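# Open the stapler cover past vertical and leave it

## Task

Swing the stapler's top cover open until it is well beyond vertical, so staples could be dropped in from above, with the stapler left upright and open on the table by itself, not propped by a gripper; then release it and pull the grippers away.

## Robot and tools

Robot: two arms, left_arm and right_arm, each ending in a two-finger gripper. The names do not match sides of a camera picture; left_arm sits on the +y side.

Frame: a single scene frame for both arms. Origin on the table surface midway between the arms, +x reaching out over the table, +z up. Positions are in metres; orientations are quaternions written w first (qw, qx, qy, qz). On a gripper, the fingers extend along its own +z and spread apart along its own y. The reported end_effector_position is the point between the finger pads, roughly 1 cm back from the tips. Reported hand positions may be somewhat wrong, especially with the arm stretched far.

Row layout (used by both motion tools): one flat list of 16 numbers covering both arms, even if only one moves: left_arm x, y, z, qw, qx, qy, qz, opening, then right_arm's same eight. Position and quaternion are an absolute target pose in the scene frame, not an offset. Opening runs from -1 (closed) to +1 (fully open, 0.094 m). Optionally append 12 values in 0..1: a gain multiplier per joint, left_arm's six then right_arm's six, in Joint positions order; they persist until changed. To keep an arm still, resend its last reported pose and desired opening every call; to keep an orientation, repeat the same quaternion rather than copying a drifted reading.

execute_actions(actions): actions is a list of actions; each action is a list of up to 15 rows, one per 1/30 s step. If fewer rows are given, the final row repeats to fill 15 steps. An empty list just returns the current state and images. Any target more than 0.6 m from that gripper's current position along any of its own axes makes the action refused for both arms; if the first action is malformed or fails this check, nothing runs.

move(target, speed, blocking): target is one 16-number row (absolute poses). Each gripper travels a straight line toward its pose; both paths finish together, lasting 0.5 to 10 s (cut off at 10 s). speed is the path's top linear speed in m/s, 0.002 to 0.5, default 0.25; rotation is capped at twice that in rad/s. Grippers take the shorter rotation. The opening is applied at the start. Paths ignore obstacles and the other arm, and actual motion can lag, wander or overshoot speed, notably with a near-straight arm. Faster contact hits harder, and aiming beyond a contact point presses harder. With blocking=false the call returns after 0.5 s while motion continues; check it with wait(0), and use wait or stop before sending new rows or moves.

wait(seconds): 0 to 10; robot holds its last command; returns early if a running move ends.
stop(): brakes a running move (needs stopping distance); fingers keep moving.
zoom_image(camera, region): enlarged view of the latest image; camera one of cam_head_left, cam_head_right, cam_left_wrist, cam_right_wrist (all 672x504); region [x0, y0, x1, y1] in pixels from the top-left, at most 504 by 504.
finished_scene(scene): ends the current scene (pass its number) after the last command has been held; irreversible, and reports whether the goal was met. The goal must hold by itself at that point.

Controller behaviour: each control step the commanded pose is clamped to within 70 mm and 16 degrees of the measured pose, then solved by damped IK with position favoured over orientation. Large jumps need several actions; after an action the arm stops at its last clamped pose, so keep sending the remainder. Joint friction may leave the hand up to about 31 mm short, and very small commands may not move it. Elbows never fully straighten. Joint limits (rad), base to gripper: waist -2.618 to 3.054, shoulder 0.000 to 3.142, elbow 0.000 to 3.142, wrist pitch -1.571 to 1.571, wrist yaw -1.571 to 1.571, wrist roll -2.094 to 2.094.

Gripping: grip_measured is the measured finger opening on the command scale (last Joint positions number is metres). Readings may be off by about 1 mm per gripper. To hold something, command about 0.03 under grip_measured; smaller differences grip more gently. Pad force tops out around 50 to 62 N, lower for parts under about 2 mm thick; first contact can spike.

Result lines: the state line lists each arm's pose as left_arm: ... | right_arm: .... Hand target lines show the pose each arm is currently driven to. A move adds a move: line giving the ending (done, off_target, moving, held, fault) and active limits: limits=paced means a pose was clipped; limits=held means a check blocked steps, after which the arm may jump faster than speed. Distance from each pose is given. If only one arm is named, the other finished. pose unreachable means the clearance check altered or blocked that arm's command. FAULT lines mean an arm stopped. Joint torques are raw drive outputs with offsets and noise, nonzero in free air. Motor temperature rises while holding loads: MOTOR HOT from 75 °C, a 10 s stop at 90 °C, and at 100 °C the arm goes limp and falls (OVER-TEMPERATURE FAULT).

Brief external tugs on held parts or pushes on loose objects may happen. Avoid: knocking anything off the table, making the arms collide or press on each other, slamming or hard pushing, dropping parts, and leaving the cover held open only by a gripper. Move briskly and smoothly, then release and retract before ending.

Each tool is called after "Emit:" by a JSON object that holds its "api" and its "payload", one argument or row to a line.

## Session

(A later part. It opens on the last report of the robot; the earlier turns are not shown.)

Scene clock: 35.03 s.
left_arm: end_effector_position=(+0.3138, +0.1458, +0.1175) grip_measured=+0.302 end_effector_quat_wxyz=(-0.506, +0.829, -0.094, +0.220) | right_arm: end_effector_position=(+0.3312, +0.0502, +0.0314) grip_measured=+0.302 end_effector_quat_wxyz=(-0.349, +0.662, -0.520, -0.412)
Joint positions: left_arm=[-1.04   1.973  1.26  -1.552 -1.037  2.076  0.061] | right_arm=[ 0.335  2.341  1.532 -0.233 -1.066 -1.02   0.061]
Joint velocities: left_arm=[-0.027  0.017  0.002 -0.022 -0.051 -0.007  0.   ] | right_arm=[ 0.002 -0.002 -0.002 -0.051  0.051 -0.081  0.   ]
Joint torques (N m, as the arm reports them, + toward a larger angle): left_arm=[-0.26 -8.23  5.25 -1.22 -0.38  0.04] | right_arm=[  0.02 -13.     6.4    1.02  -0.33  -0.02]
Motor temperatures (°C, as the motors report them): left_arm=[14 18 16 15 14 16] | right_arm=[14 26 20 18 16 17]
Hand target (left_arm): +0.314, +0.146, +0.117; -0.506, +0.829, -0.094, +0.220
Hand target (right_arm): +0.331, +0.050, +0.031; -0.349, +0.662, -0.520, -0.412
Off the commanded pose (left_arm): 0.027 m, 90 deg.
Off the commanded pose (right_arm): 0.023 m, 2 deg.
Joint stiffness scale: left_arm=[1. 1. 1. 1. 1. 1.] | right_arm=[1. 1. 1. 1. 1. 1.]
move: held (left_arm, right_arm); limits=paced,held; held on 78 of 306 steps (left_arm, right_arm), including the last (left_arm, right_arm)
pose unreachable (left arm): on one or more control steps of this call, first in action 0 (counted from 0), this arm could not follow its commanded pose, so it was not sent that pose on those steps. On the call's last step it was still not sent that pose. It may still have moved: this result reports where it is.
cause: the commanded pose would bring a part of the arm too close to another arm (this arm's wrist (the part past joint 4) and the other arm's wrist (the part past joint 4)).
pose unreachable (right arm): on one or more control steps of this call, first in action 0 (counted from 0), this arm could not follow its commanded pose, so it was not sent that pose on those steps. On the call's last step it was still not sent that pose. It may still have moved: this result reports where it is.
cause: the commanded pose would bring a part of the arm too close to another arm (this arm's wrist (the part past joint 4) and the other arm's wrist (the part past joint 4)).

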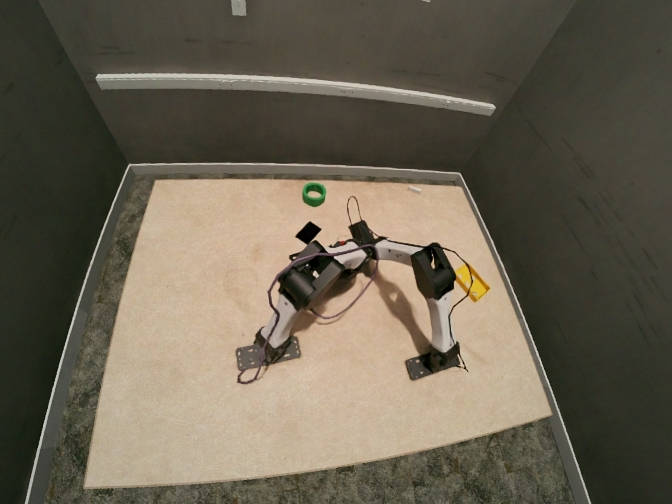

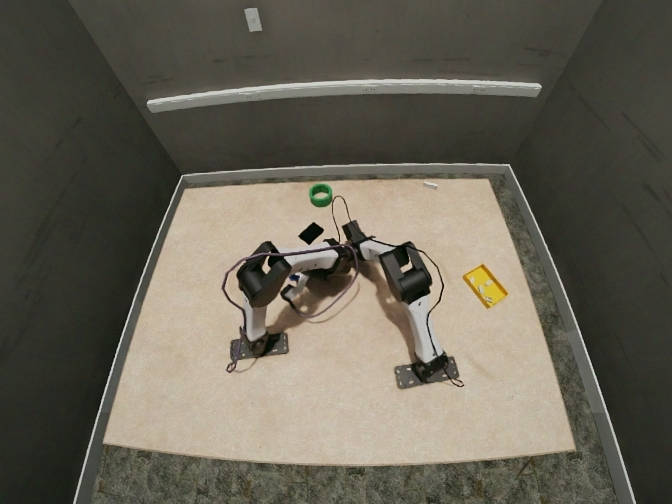

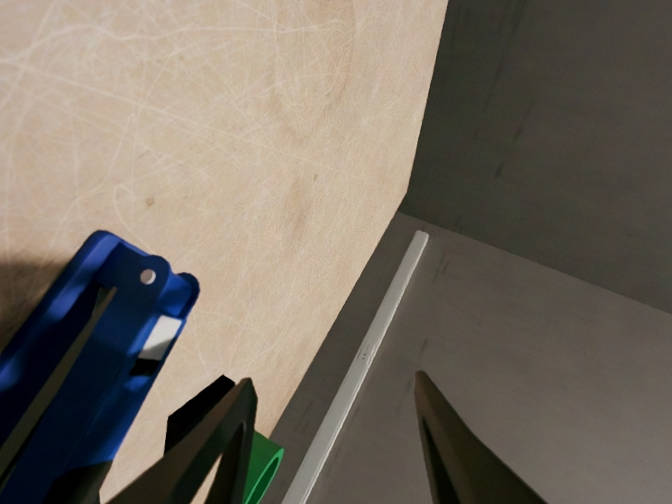

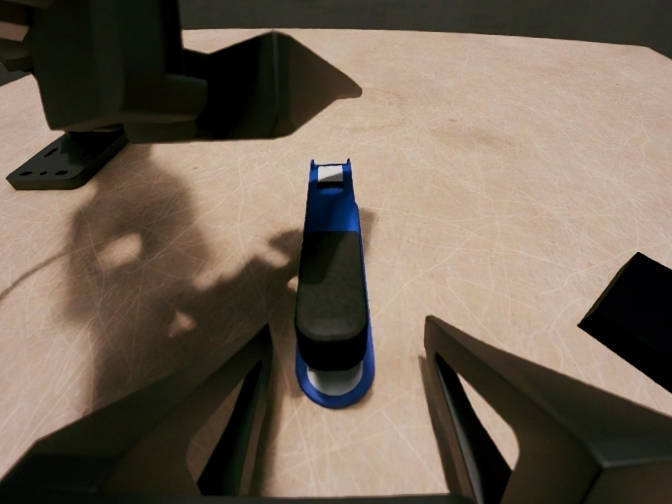

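Emit:
{"api": "move", "payload": {
  "target": [0.31,0.24,0.15,0,0.629,0.777,0,0.3,0.331,0.05,0.031,-0.335,0.660,-0.525,-0.420,0.3],
  "speed": 0.4
}}

Emit:
{"api": "move", "payload": {
  "target": [0.31,0.24,0.14,0,-0.1,0.995,0,0.3,0.322,0.07,0.014,-0.335,0.660,-0.525,-0.420,0.3],
  "speed": 0.4
}}

Emit:
{"api": "move", "payload": {
  "target": [0.31,0.18,0.12,0,-0.783,0.622,0,0.3,0.322,0.07,0.014,-0.335,0.660,-0.525,-0.420,0.3],
  "speed": 0.4
}}

Scene clock: 39.00 s.
left_arm: end_effector_position=(+0.3072, +0.2401, +0.1463) grip_measured=+0.302 end_effector_quat_wxyz=(-0.020, +0.629, +0.777, -0.011) | right_arm: end_effector_position=(+0.3262, +0.0437, +0.0244) grip_measured=+0.302 end_effector_quat_wxyz=(-0.326, +0.655, -0.538, -0.419)
Joint positions: left_arm=[-0.165  1.579  1.396 -1.433 -0.007  1.352  0.061] | right_arm=[ 0.329  2.345  1.532 -0.294 -1.06  -1.024  0.061]
Joint velocities: left_arm=[-0.012 -0.012 -0.002  0.007  0.022 -0.007  0.   ] | right_arm=[-0.012  0.002  0.017 -0.066 -0.066 -0.022 -0.   ]
Joint torques (N m, as the arm reports them, + toward a larger angle): left_arm=[ 0.13 -7.59  5.59  0.51  0.25 -0.12] | right_arm=[  0.45 -12.16   9.27   0.88  -0.46  -0.13]
Motor temperatures (°C, as the motors report them): left_arm=[14 18 16 15 14 16] | right_arm=[14 26 21 18 16 17]
Hand target (left_arm): +0.307, +0.239, +0.147; -0.008, +0.624, +0.781, -0.010
Hand target (right_arm): +0.331, +0.050, +0.031; -0.335, +0.660, -0.525, -0.420
Off the commanded pose (left_arm): 0.005 m, 3 deg.
Off the commanded pose (right_arm): 0.010 m, 2 deg.
Joint stiffness scale: left_arm=[1. 1. 1. 1. 1. 1.] | right_arm=[1. 1. 1. 1. 1. 1.]
move: off_target (left_arm)

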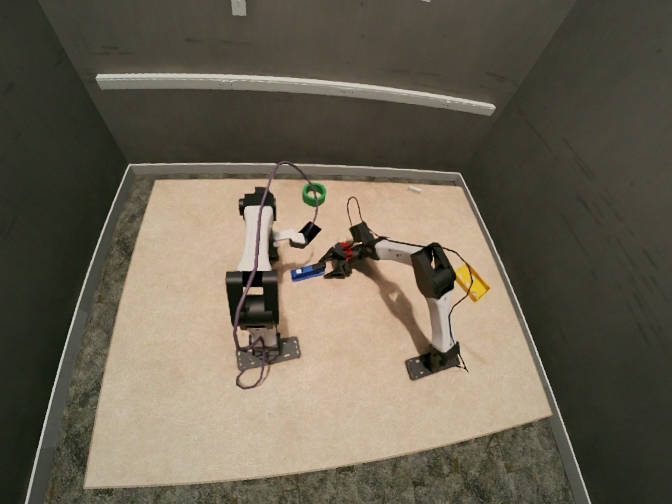

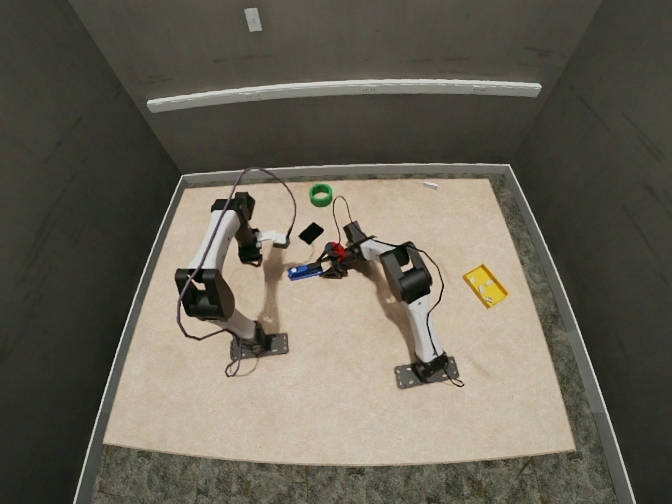

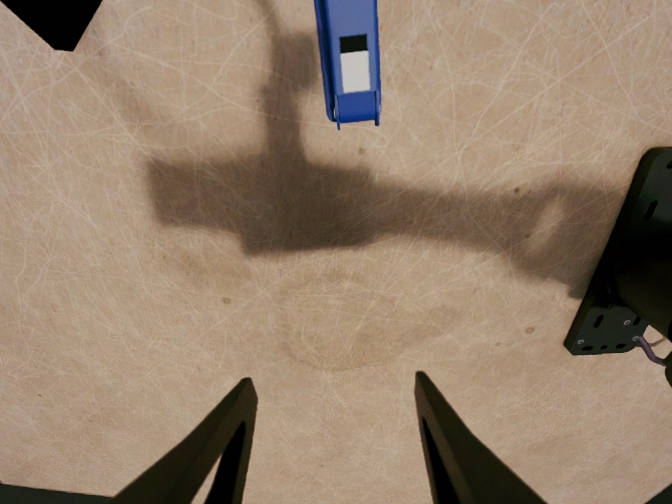

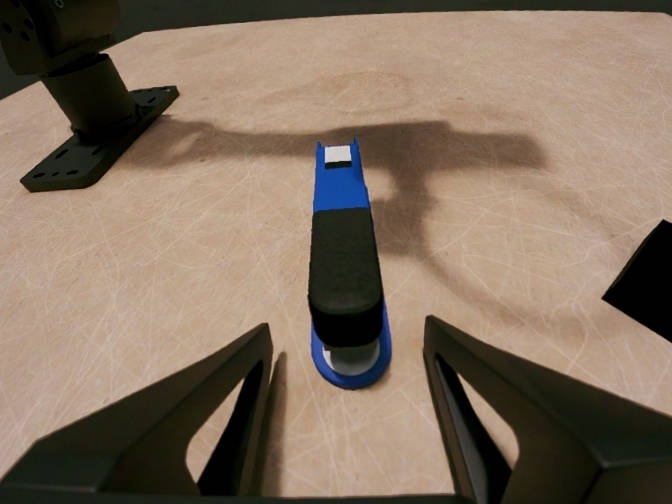

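Scene clock: 41.63 s.
left_arm: end_effector_position=(+0.3096, +0.2394, +0.1398) grip_measured=+0.302 end_effector_quat_wxyz=(-0.011, -0.095, +0.995, -0.000) | right_arm: end_effector_position=(+0.3225, +0.0648, +0.0153) grip_measured=+0.302 end_effector_quat_wxyz=(-0.334, +0.658, -0.528, -0.421)
Joint positions: left_arm=[-0.161  1.566  1.358 -1.385  0.003 -0.195  0.061] | right_arm=[ 0.371  2.381  1.532 -0.18  -1.054 -0.959  0.061]
Joint velocities: left_arm=[-0.017 -0.007  0.002  0.081 -0.037 -0.022 -0.001] | right_arm=[ 0.002  0.002 -0.027 -0.022  0.007 -0.051 -0.   ]
Joint torques (N m, as the arm reports them, + toward a larger angle): left_arm=[-0.21 -7.64  5.62  0.72 -0.02 -0.1 ] | right_arm=[  0.9  -12.57   6.77   1.21  -0.28   0.08]
Motor temperatures (°C, as the motors report them): left_arm=[14 18 16 15 14 16] | right_arm=[14 27 21 18 16 17]
Hand target (left_arm): +0.310, +0.240, +0.140; -0.000, -0.100, +0.995, -0.000
Hand target (right_arm): +0.322, +0.070, +0.014; -0.335, +0.660, -0.525, -0.420
Off the commanded pose (left_arm): 0.001 m, 1 deg.
Off the commanded pose (right_arm): 0.005 m, 0 deg.
Joint stiffness scale: left_arm=[1. 1. 1. 1. 1. 1.] | right_arm=[1. 1. 1. 1. 1. 1.]
move: done

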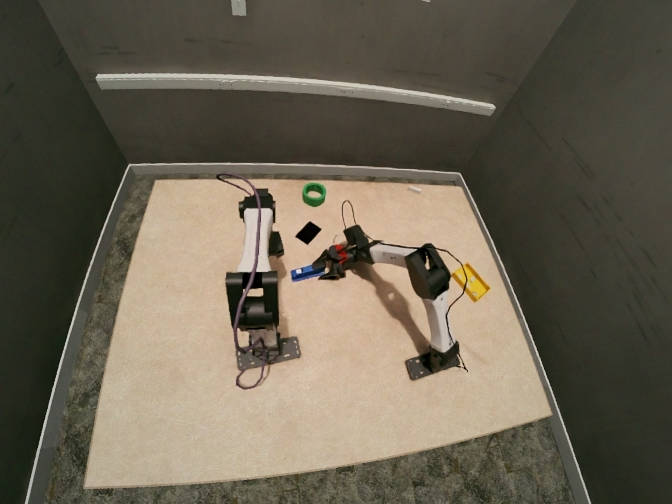

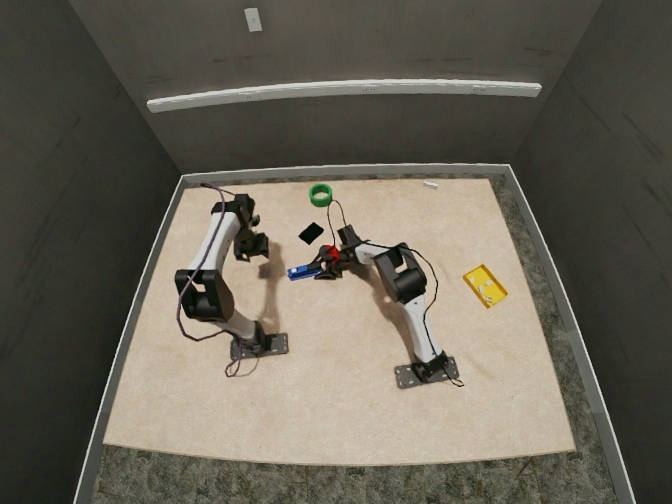

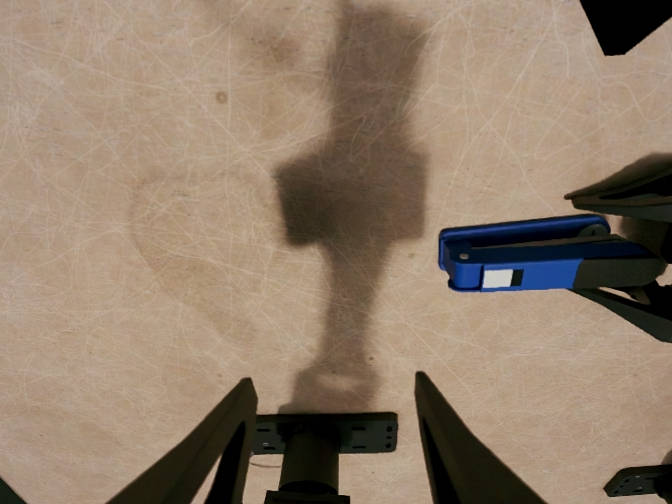

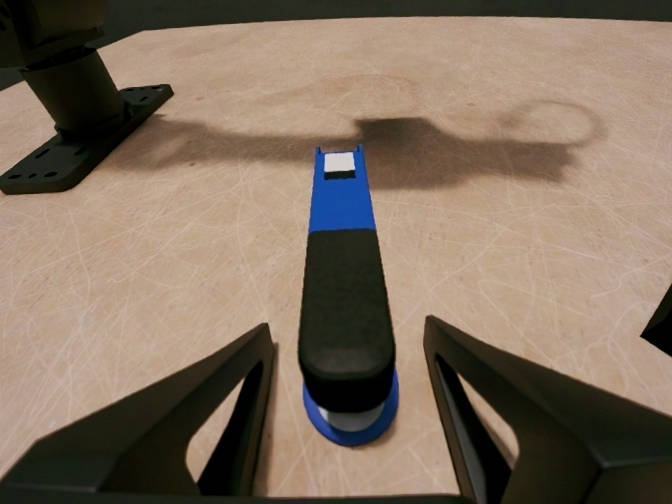

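Scene clock: 44.37 s.
left_arm: end_effector_position=(+0.3102, +0.1813, +0.1256) grip_measured=+0.302 end_effector_quat_wxyz=(+0.001, +0.783, -0.622, +0.005) | right_arm: end_effector_position=(+0.3225, +0.0648, +0.0153) grip_measured=+0.302 end_effector_quat_wxyz=(-0.334, +0.658, -0.528, -0.421)
Joint positions: left_arm=[-0.374  1.566  1.301 -1.299  0.006 -2.016  0.061] | right_arm=[ 0.371  2.381  1.532 -0.18  -1.054 -0.959  0.061]
Joint velocities: left_arm=[-0.017  0.002  0.007  0.066  0.051 -0.007 -0.   ] | right_arm=[-0.007  0.002 -0.032 -0.037 -0.037  0.022 -0.   ]
Joint torques (N m, as the arm reports them, + toward a larger angle): left_arm=[-0.87 -5.87  5.67  0.59 -0.2  -0.12] | right_arm=[  0.92 -12.51   6.88   1.17  -0.28   0.07]
Motor temperatures (°C, as the motors report them): left_arm=[14 19 16 15 14 16] | right_arm=[14 28 21 18 16 17]
Hand target (left_arm): +0.310, +0.181, +0.120; -0.003, +0.783, -0.622, -0.000
Hand target (right_arm): +0.322, +0.070, +0.014; -0.335, +0.660, -0.525, -0.420
Off the commanded pose (left_arm): 0.006 m, 1 deg.
Off the commanded pose (right_arm): 0.005 m, 0 deg.
Joint stiffness scale: left_arm=[1. 1. 1. 1. 1. 1.] | right_arm=[1. 1. 1. 1. 1. 1.]
move: done

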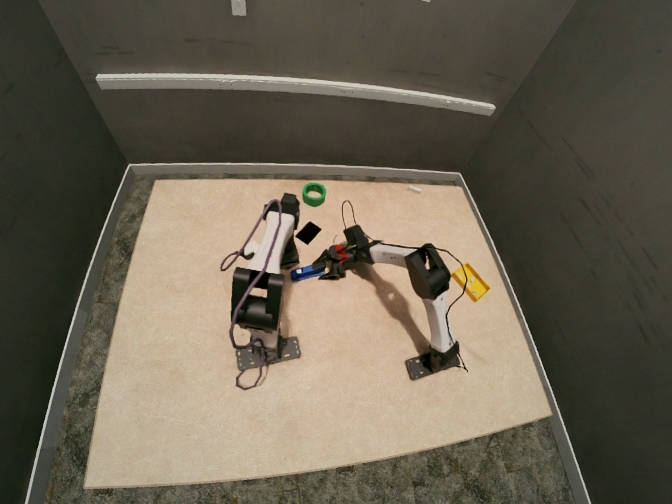

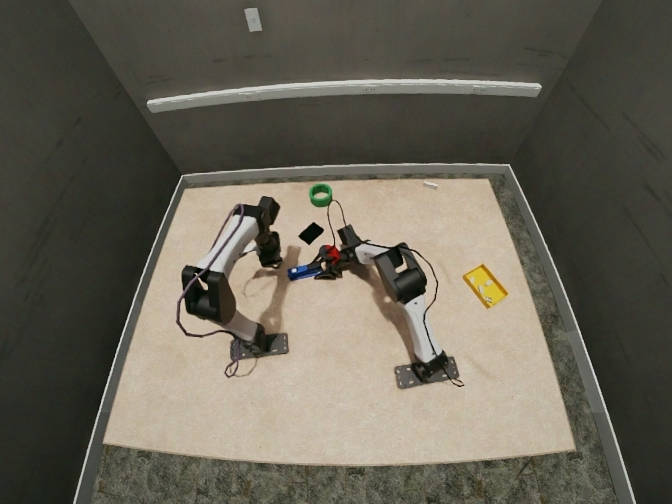

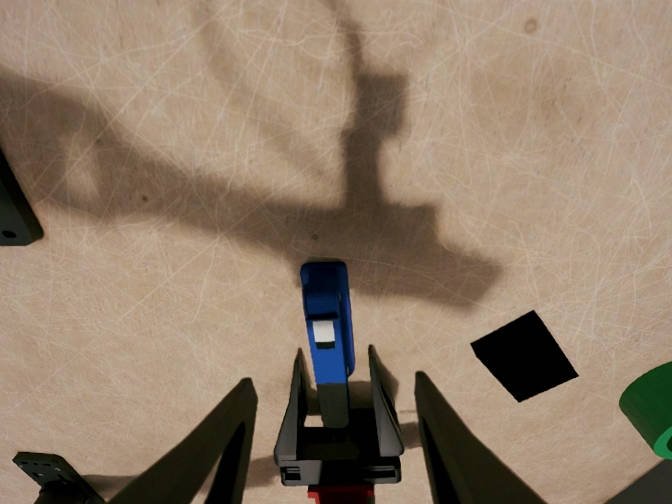

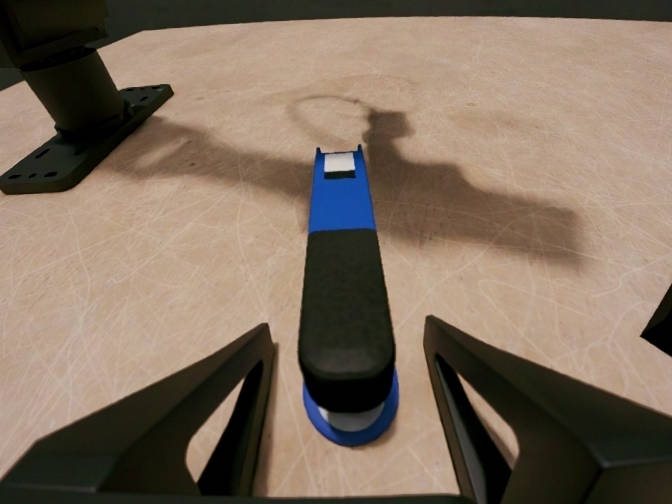

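Emit:
{"api": "move", "payload": {
  "target": [0.312,0.125,0.09,0.161,0.756,-0.602,0.203,0.3,0.325,0.052,0.010,-0.335,0.660,-0.525,-0.420,0.3],
  "speed": 0.1
}}

Emit:
{"api": "move", "payload": {
  "target": [0.312,0.125,0.09,0.161,0.756,-0.602,0.203,0.3,0.325,0.052,0.010,-0.335,0.660,-0.525,-0.420,-0.4]
}}

Emit:
{"api": "zoom_image", "payload": {
  "camera": "cam_head_right",
  "region": [260,220,360,295]
}}

Scene clock: 48.23 s.
left_arm: end_effector_position=(+0.3106, +0.1236, +0.0866) grip_measured=+0.302 end_effector_quat_wxyz=(+0.167, +0.758, -0.601, +0.189) | right_arm: end_effector_position=(+0.3255, +0.0572, +0.0137) grip_measured=+0.302 end_effector_quat_wxyz=(-0.338, +0.663, -0.523, -0.415)
Joint positions: left_arm=[-0.295  1.489  0.98  -0.891  0.482 -1.983  0.061] | right_arm=[ 0.354  2.381  1.532 -0.204 -1.057 -1.006  0.061]
Joint velocities: left_arm=[ 0.007  0.012 -0.007  0.007  0.051 -0.022 -0.   ] | right_arm=[-0.002 -0.007 -0.012 -0.051 -0.007 -0.022 -0.   ]
Joint torques (N m, as the arm reports them, + toward a larger angle): left_arm=[ 0.32 -7.09  5.86  0.98  0.34 -0.01] | right_arm=[ -0.91 -12.68   5.75   0.94  -0.44  -0.13]
Motor temperatures (°C, as the motors report them): left_arm=[14 19 16 15 14 16] | right_arm=[14 28 21 18 16 17]
Hand target (left_arm): +0.311, +0.125, +0.089; +0.164, +0.756, -0.601, +0.201
Hand target (right_arm): +0.325, +0.052, +0.010; -0.335, +0.660, -0.525, -0.420
Off the commanded pose (left_arm): 0.004 m, 2 deg.
Off the commanded pose (right_arm): 0.006 m, 1 deg.
Joint stiffness scale: left_arm=[1. 1. 1. 1. 1. 1.] | right_arm=[1. 1. 1. 1. 1. 1.]
move: done

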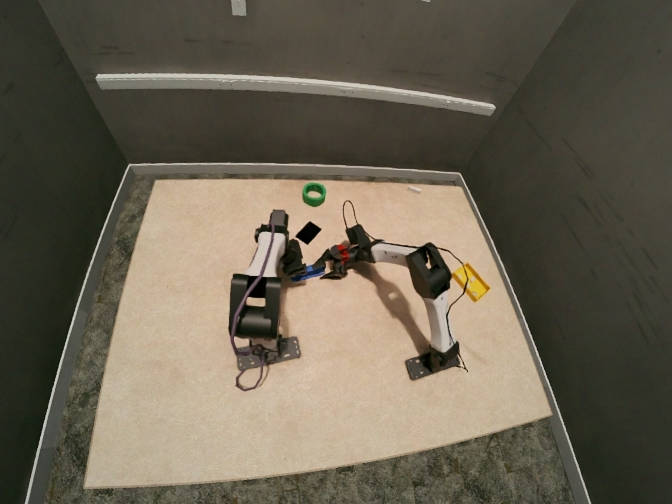

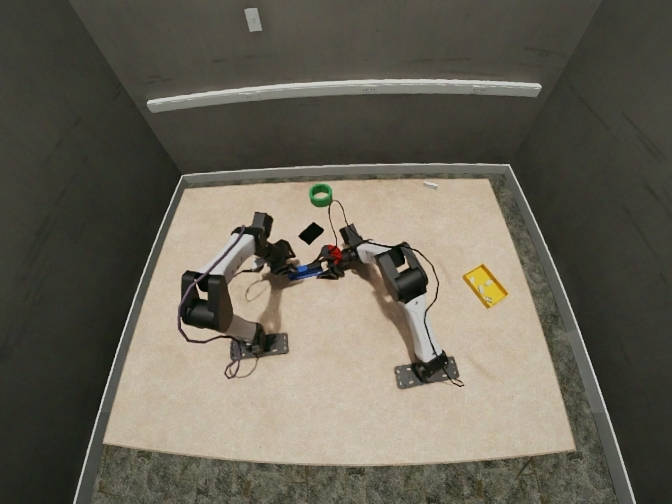

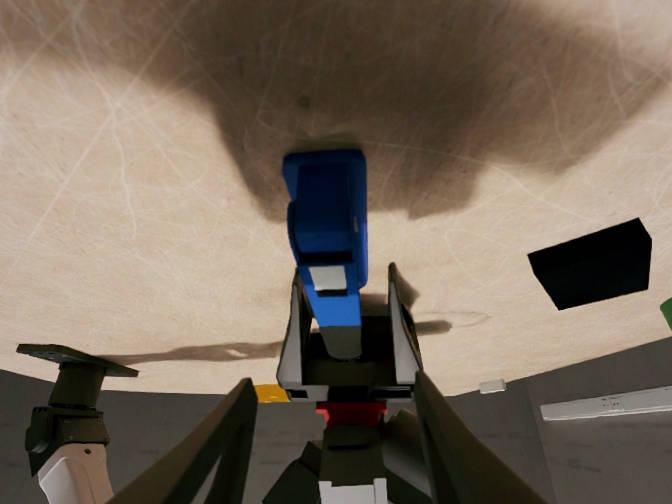

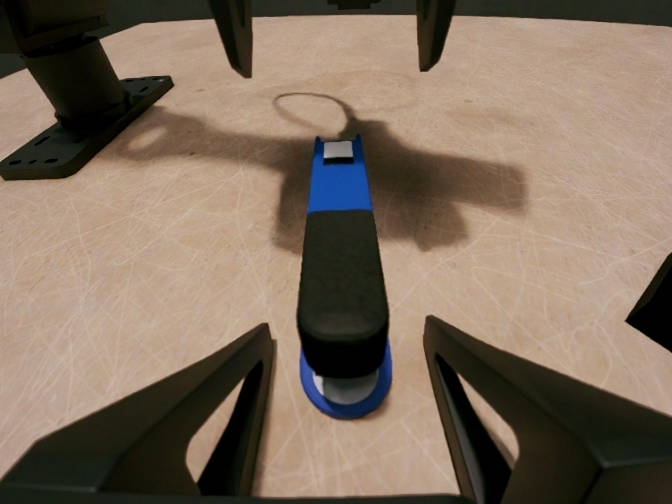

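Scene clock: 48.93 s.
left_arm: end_effector_position=(+0.3108, +0.1236, +0.0867) grip_measured=+0.302 end_effector_quat_wxyz=(+0.167, +0.758, -0.601, +0.189) | right_arm: end_effector_position=(+0.3254, +0.0571, +0.0137) grip_measured=-0.286 end_effector_quat_wxyz=(-0.337, +0.663, -0.523, -0.415)
Joint positions: left_arm=[-0.295  1.489  0.98  -0.89   0.482 -1.983  0.061] | right_arm=[ 0.354  2.381  1.532 -0.205 -1.057 -1.006  0.034]
Joint velocities: left_arm=[-0.012 -0.007 -0.012 -0.007 -0.007 -0.007 -0.001] | right_arm=[-0.007 -0.002  0.017 -0.081 -0.022  0.022 -0.   ]
Joint torques (N m, as the arm reports them, + toward a larger angle): left_arm=[ 0.33 -7.33  6.09  1.02  0.28  0.  ] | right_arm=[ -0.88 -12.69   5.69   0.95  -0.44  -0.12]
Motor temperatures (°C, as the motors report them): left_arm=[14 19 16 15 14 16] | right_arm=[14 28 22 18 16 17]
Hand target (left_arm): +0.312, +0.125, +0.090; +0.161, +0.756, -0.602, +0.203
Hand target (right_arm): +0.325, +0.052, +0.010; -0.335, +0.660, -0.525, -0.420
Off the commanded pose (left_arm): 0.004 m, 2 deg.
Off the commanded pose (right_arm): 0.006 m, 1 deg.
Joint stiffness scale: left_arm=[1. 1. 1. 1. 1. 1.] | right_arm=[1. 1. 1. 1. 1. 1.]
move: done

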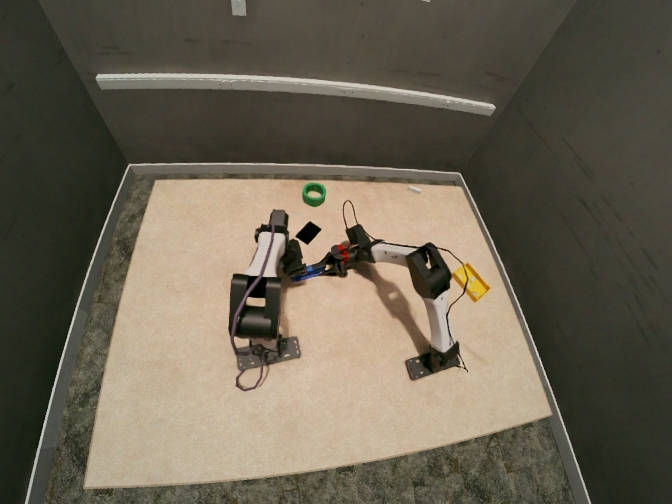

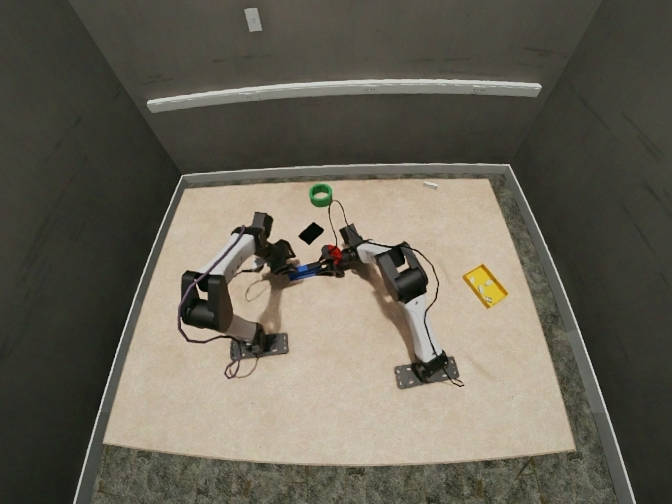

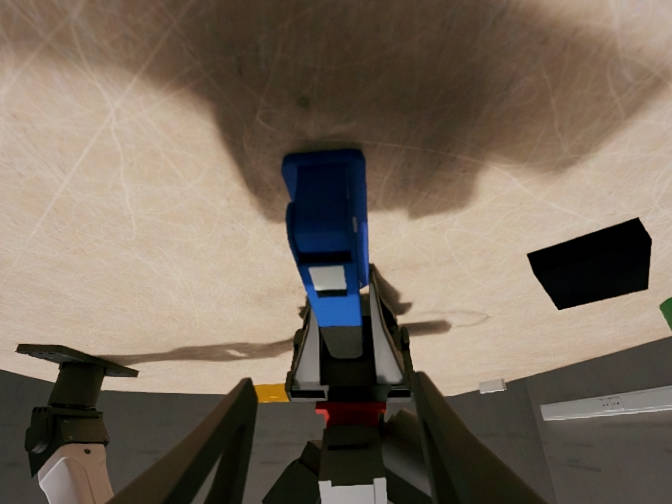

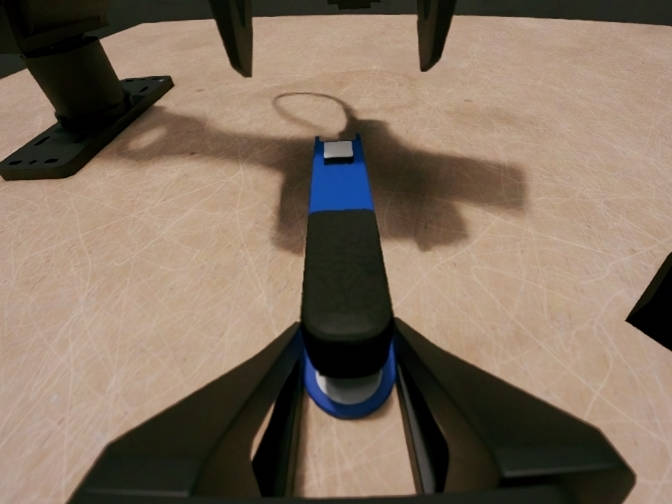

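Region (260, 220, 360, 295) of cam_head_right's 672x504 image, scaled by 5.040, with more detail than that image has; it fills the top 378 rows of this view, and the rest is white.

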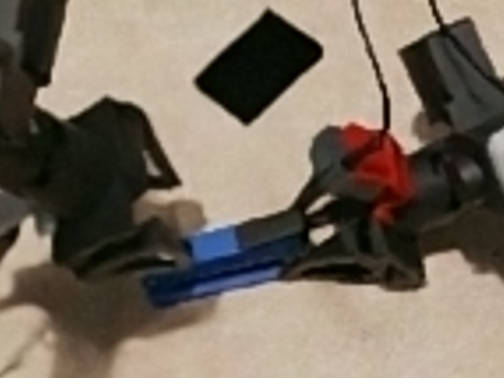

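Emit:
{"api": "move", "payload": {
  "target": [0.316,0.10,0.045,0.161,0.756,-0.602,0.203,0.1,0.325,0.057,0.012,-0.335,0.660,-0.525,-0.420,-0.33],
  "speed": 0.06
}}

Emit:
{"api": "zoom_image", "payload": {
  "camera": "cam_head_right",
  "region": [260,220,360,295]
}}

Emit:
{"api": "zoom_image", "payload": {
  "camera": "cam_left_wrist",
  "region": [200,150,480,450]
}}

Scene clock: 50.67 s.
left_arm: end_effector_position=(+0.3175, +0.1011, +0.0529) grip_measured=+0.102 end_effector_quat_wxyz=(+0.160, +0.753, -0.602, +0.210) | right_arm: end_effector_position=(+0.3254, +0.0571, +0.0137) grip_measured=-0.286 end_effector_quat_wxyz=(-0.337, +0.663, -0.523, -0.415)
Joint positions: left_arm=[-0.371  1.532  0.863 -0.644  0.475 -2.072  0.052] | right_arm=[ 0.354  2.381  1.532 -0.205 -1.057 -1.006  0.034]
Joint velocities: left_arm=[-0.002  0.017  0.007  0.022  0.037  0.081 -0.   ] | right_arm=[-0.007  0.012 -0.017  0.037  0.022  0.037 -0.   ]
Joint torques (N m, as the arm reports them, + toward a larger angle): left_arm=[-0.83 -4.93  5.83  1.18  0.09 -0.09] | right_arm=[ -0.06 -12.61   6.42   1.01  -0.4    0.05]
Motor temperatures (°C, as the motors report them): left_arm=[14 19 16 15 14 16] | right_arm=[14 29 22 18 16 17]
Hand target (left_arm): +0.315, +0.101, +0.045; +0.160, +0.756, -0.602, +0.203
Hand target (right_arm): +0.325, +0.057, +0.012; -0.335, +0.660, -0.525, -0.420
Off the commanded pose (left_arm): 0.008 m, 1 deg.
Off the commanded pose (right_arm): 0.002 m, 1 deg.
Joint stiffness scale: left_arm=[1. 1. 1. 1. 1. 1.] | right_arm=[1. 1. 1. 1. 1. 1.]
move: done

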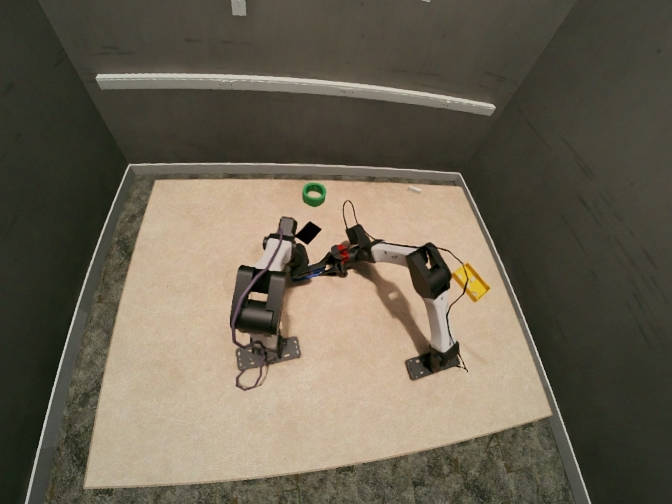

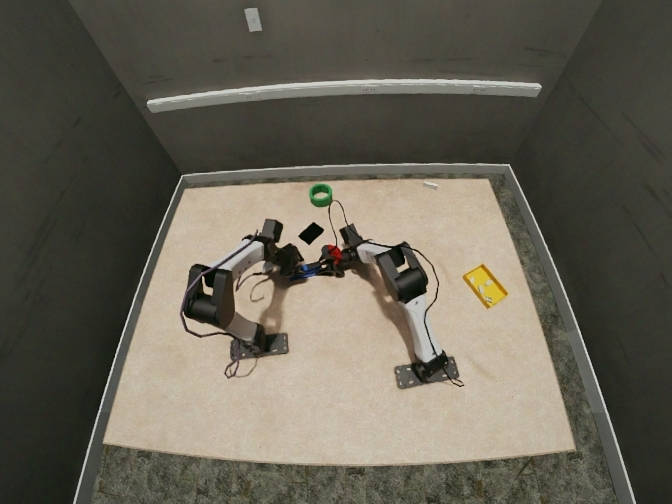

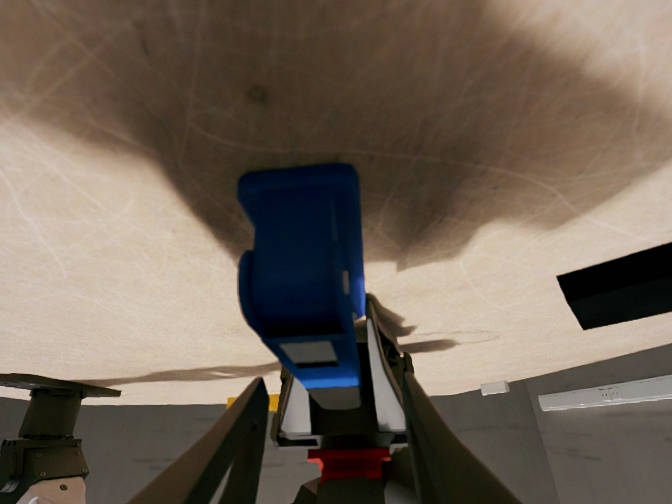

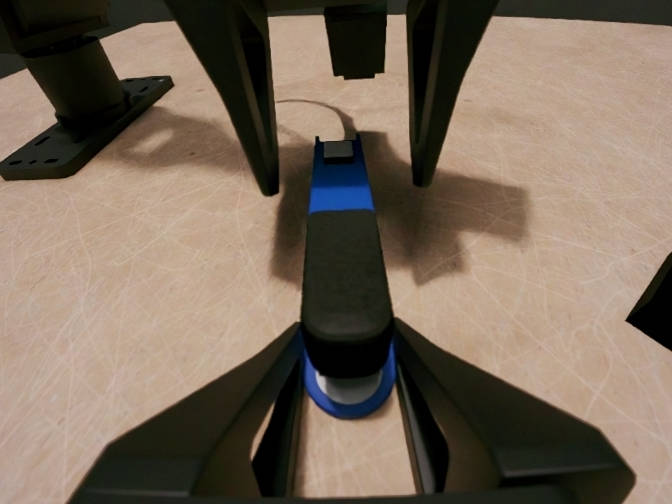

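Region (260, 220, 360, 295) of cam_head_right's 672x504 image, scaled by 5.040, with more detail than that image has; it fills the top 378 rows of this view, and the rest is white.

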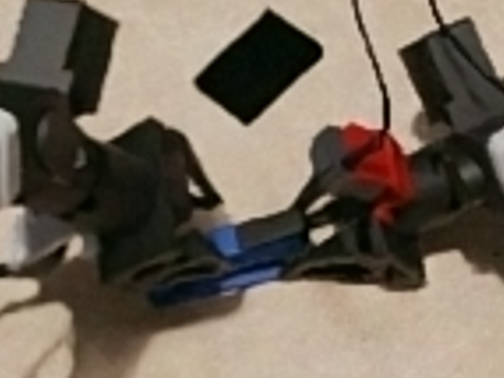

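Region (200, 150, 480, 450) of cam_left_wrist's 672x504 image, scaled by 1.680, with more detail than that image has; it fills the left 470 columns of this view, and the rest is white.

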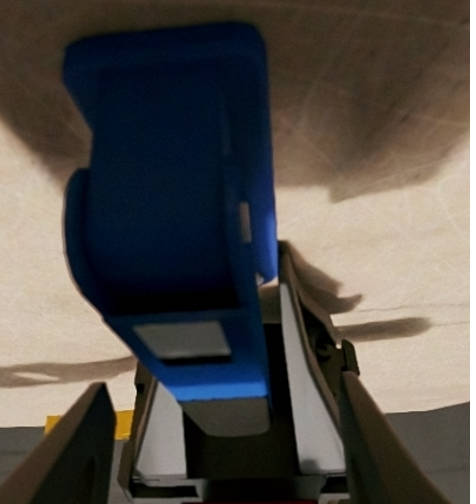

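Emit:
{"api": "move", "payload": {
  "target": [0.313,0.095,0.026,0.161,0.756,-0.602,0.203,0.1,0.325,0.057,0.012,-0.335,0.660,-0.525,-0.420,-0.33],
  "speed": 0.05
}}

Emit:
{"api": "zoom_image", "payload": {
  "camera": "cam_head_right",
  "region": [260,220,360,295]
}}

Scene clock: 52.13 s.
left_arm: end_effector_position=(+0.3149, +0.0958, +0.0340) grip_measured=+0.102 end_effector_quat_wxyz=(+0.161, +0.753, -0.602, +0.210) | right_arm: end_effector_position=(+0.3254, +0.0571, +0.0137) grip_measured=-0.286 end_effector_quat_wxyz=(-0.337, +0.663, -0.523, -0.415)
Joint positions: left_arm=[-0.393  1.563  0.807 -0.549  0.47  -2.095  0.052] | right_arm=[ 0.354  2.381  1.532 -0.205 -1.057 -1.006  0.034]
Joint velocities: left_arm=[ 0.012  0.007 -0.002 -0.007 -0.022 -0.037  0.   ] | right_arm=[ 0.012  0.007  0.002 -0.066 -0.037 -0.007 -0.   ]
Joint torques (N m, as the arm reports them, + toward a larger angle): left_arm=[-0.86 -5.02  5.64  1.19  0.13 -0.09] | right_arm=[ -0.05 -12.62   6.42   1.01  -0.39   0.05]
Motor temperatures (°C, as the motors report them): left_arm=[14 19 16 15 14 16] | right_arm=[14 29 22 18 16 17]
Hand target (left_arm): +0.312, +0.095, +0.026; +0.161, +0.756, -0.602, +0.203
Hand target (right_arm): +0.325, +0.057, +0.012; -0.335, +0.660, -0.525, -0.420
Off the commanded pose (left_arm): 0.008 m, 1 deg.
Off the commanded pose (right_arm): 0.002 m, 1 deg.
Joint stiffness scale: left_arm=[1. 1. 1. 1. 1. 1.] | right_arm=[1. 1. 1. 1. 1. 1.]
move: done

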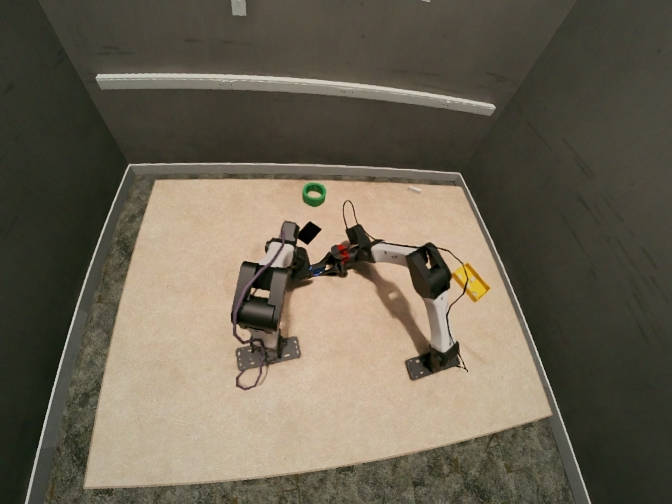

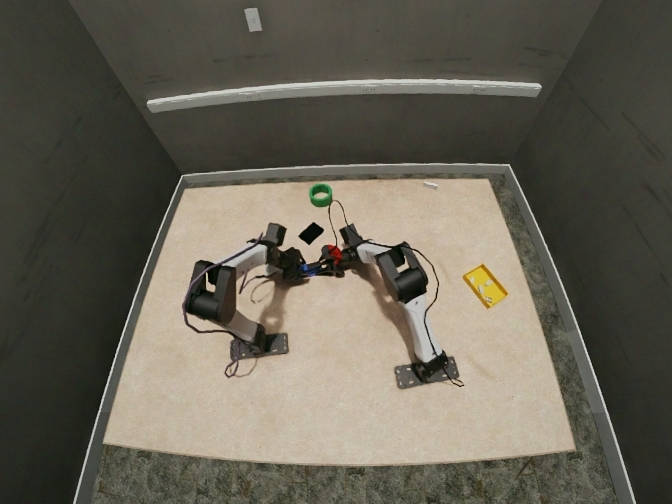

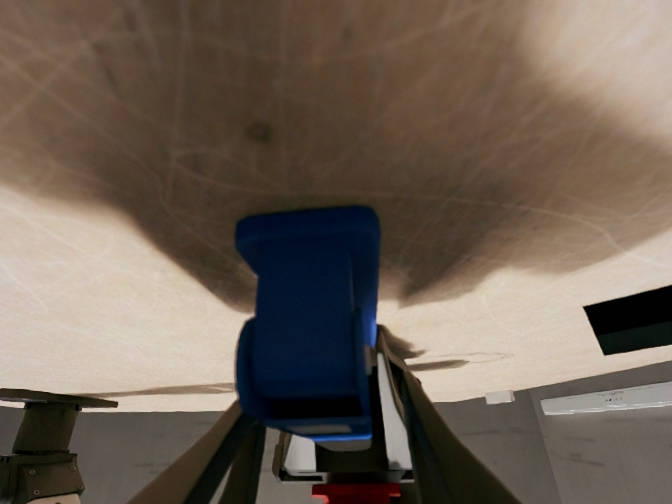

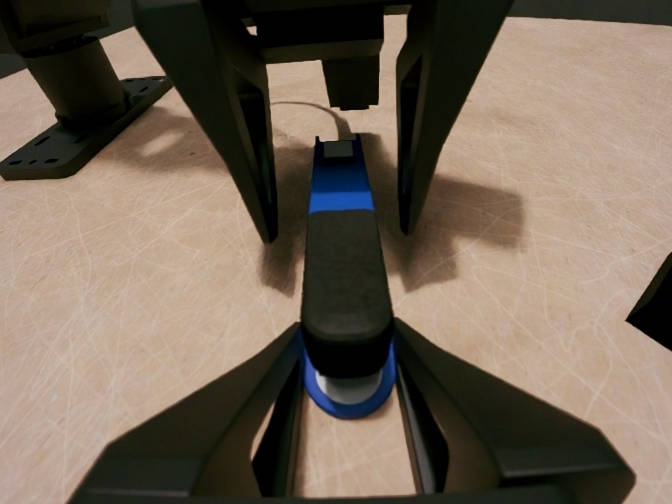

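Region (260, 220, 360, 295) of cam_head_right's 672x504 image, scaled by 5.040, with more detail than that image has; it fills the top 378 rows of this view, and the rest is white.

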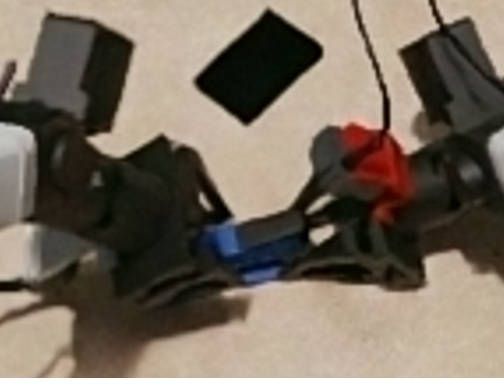

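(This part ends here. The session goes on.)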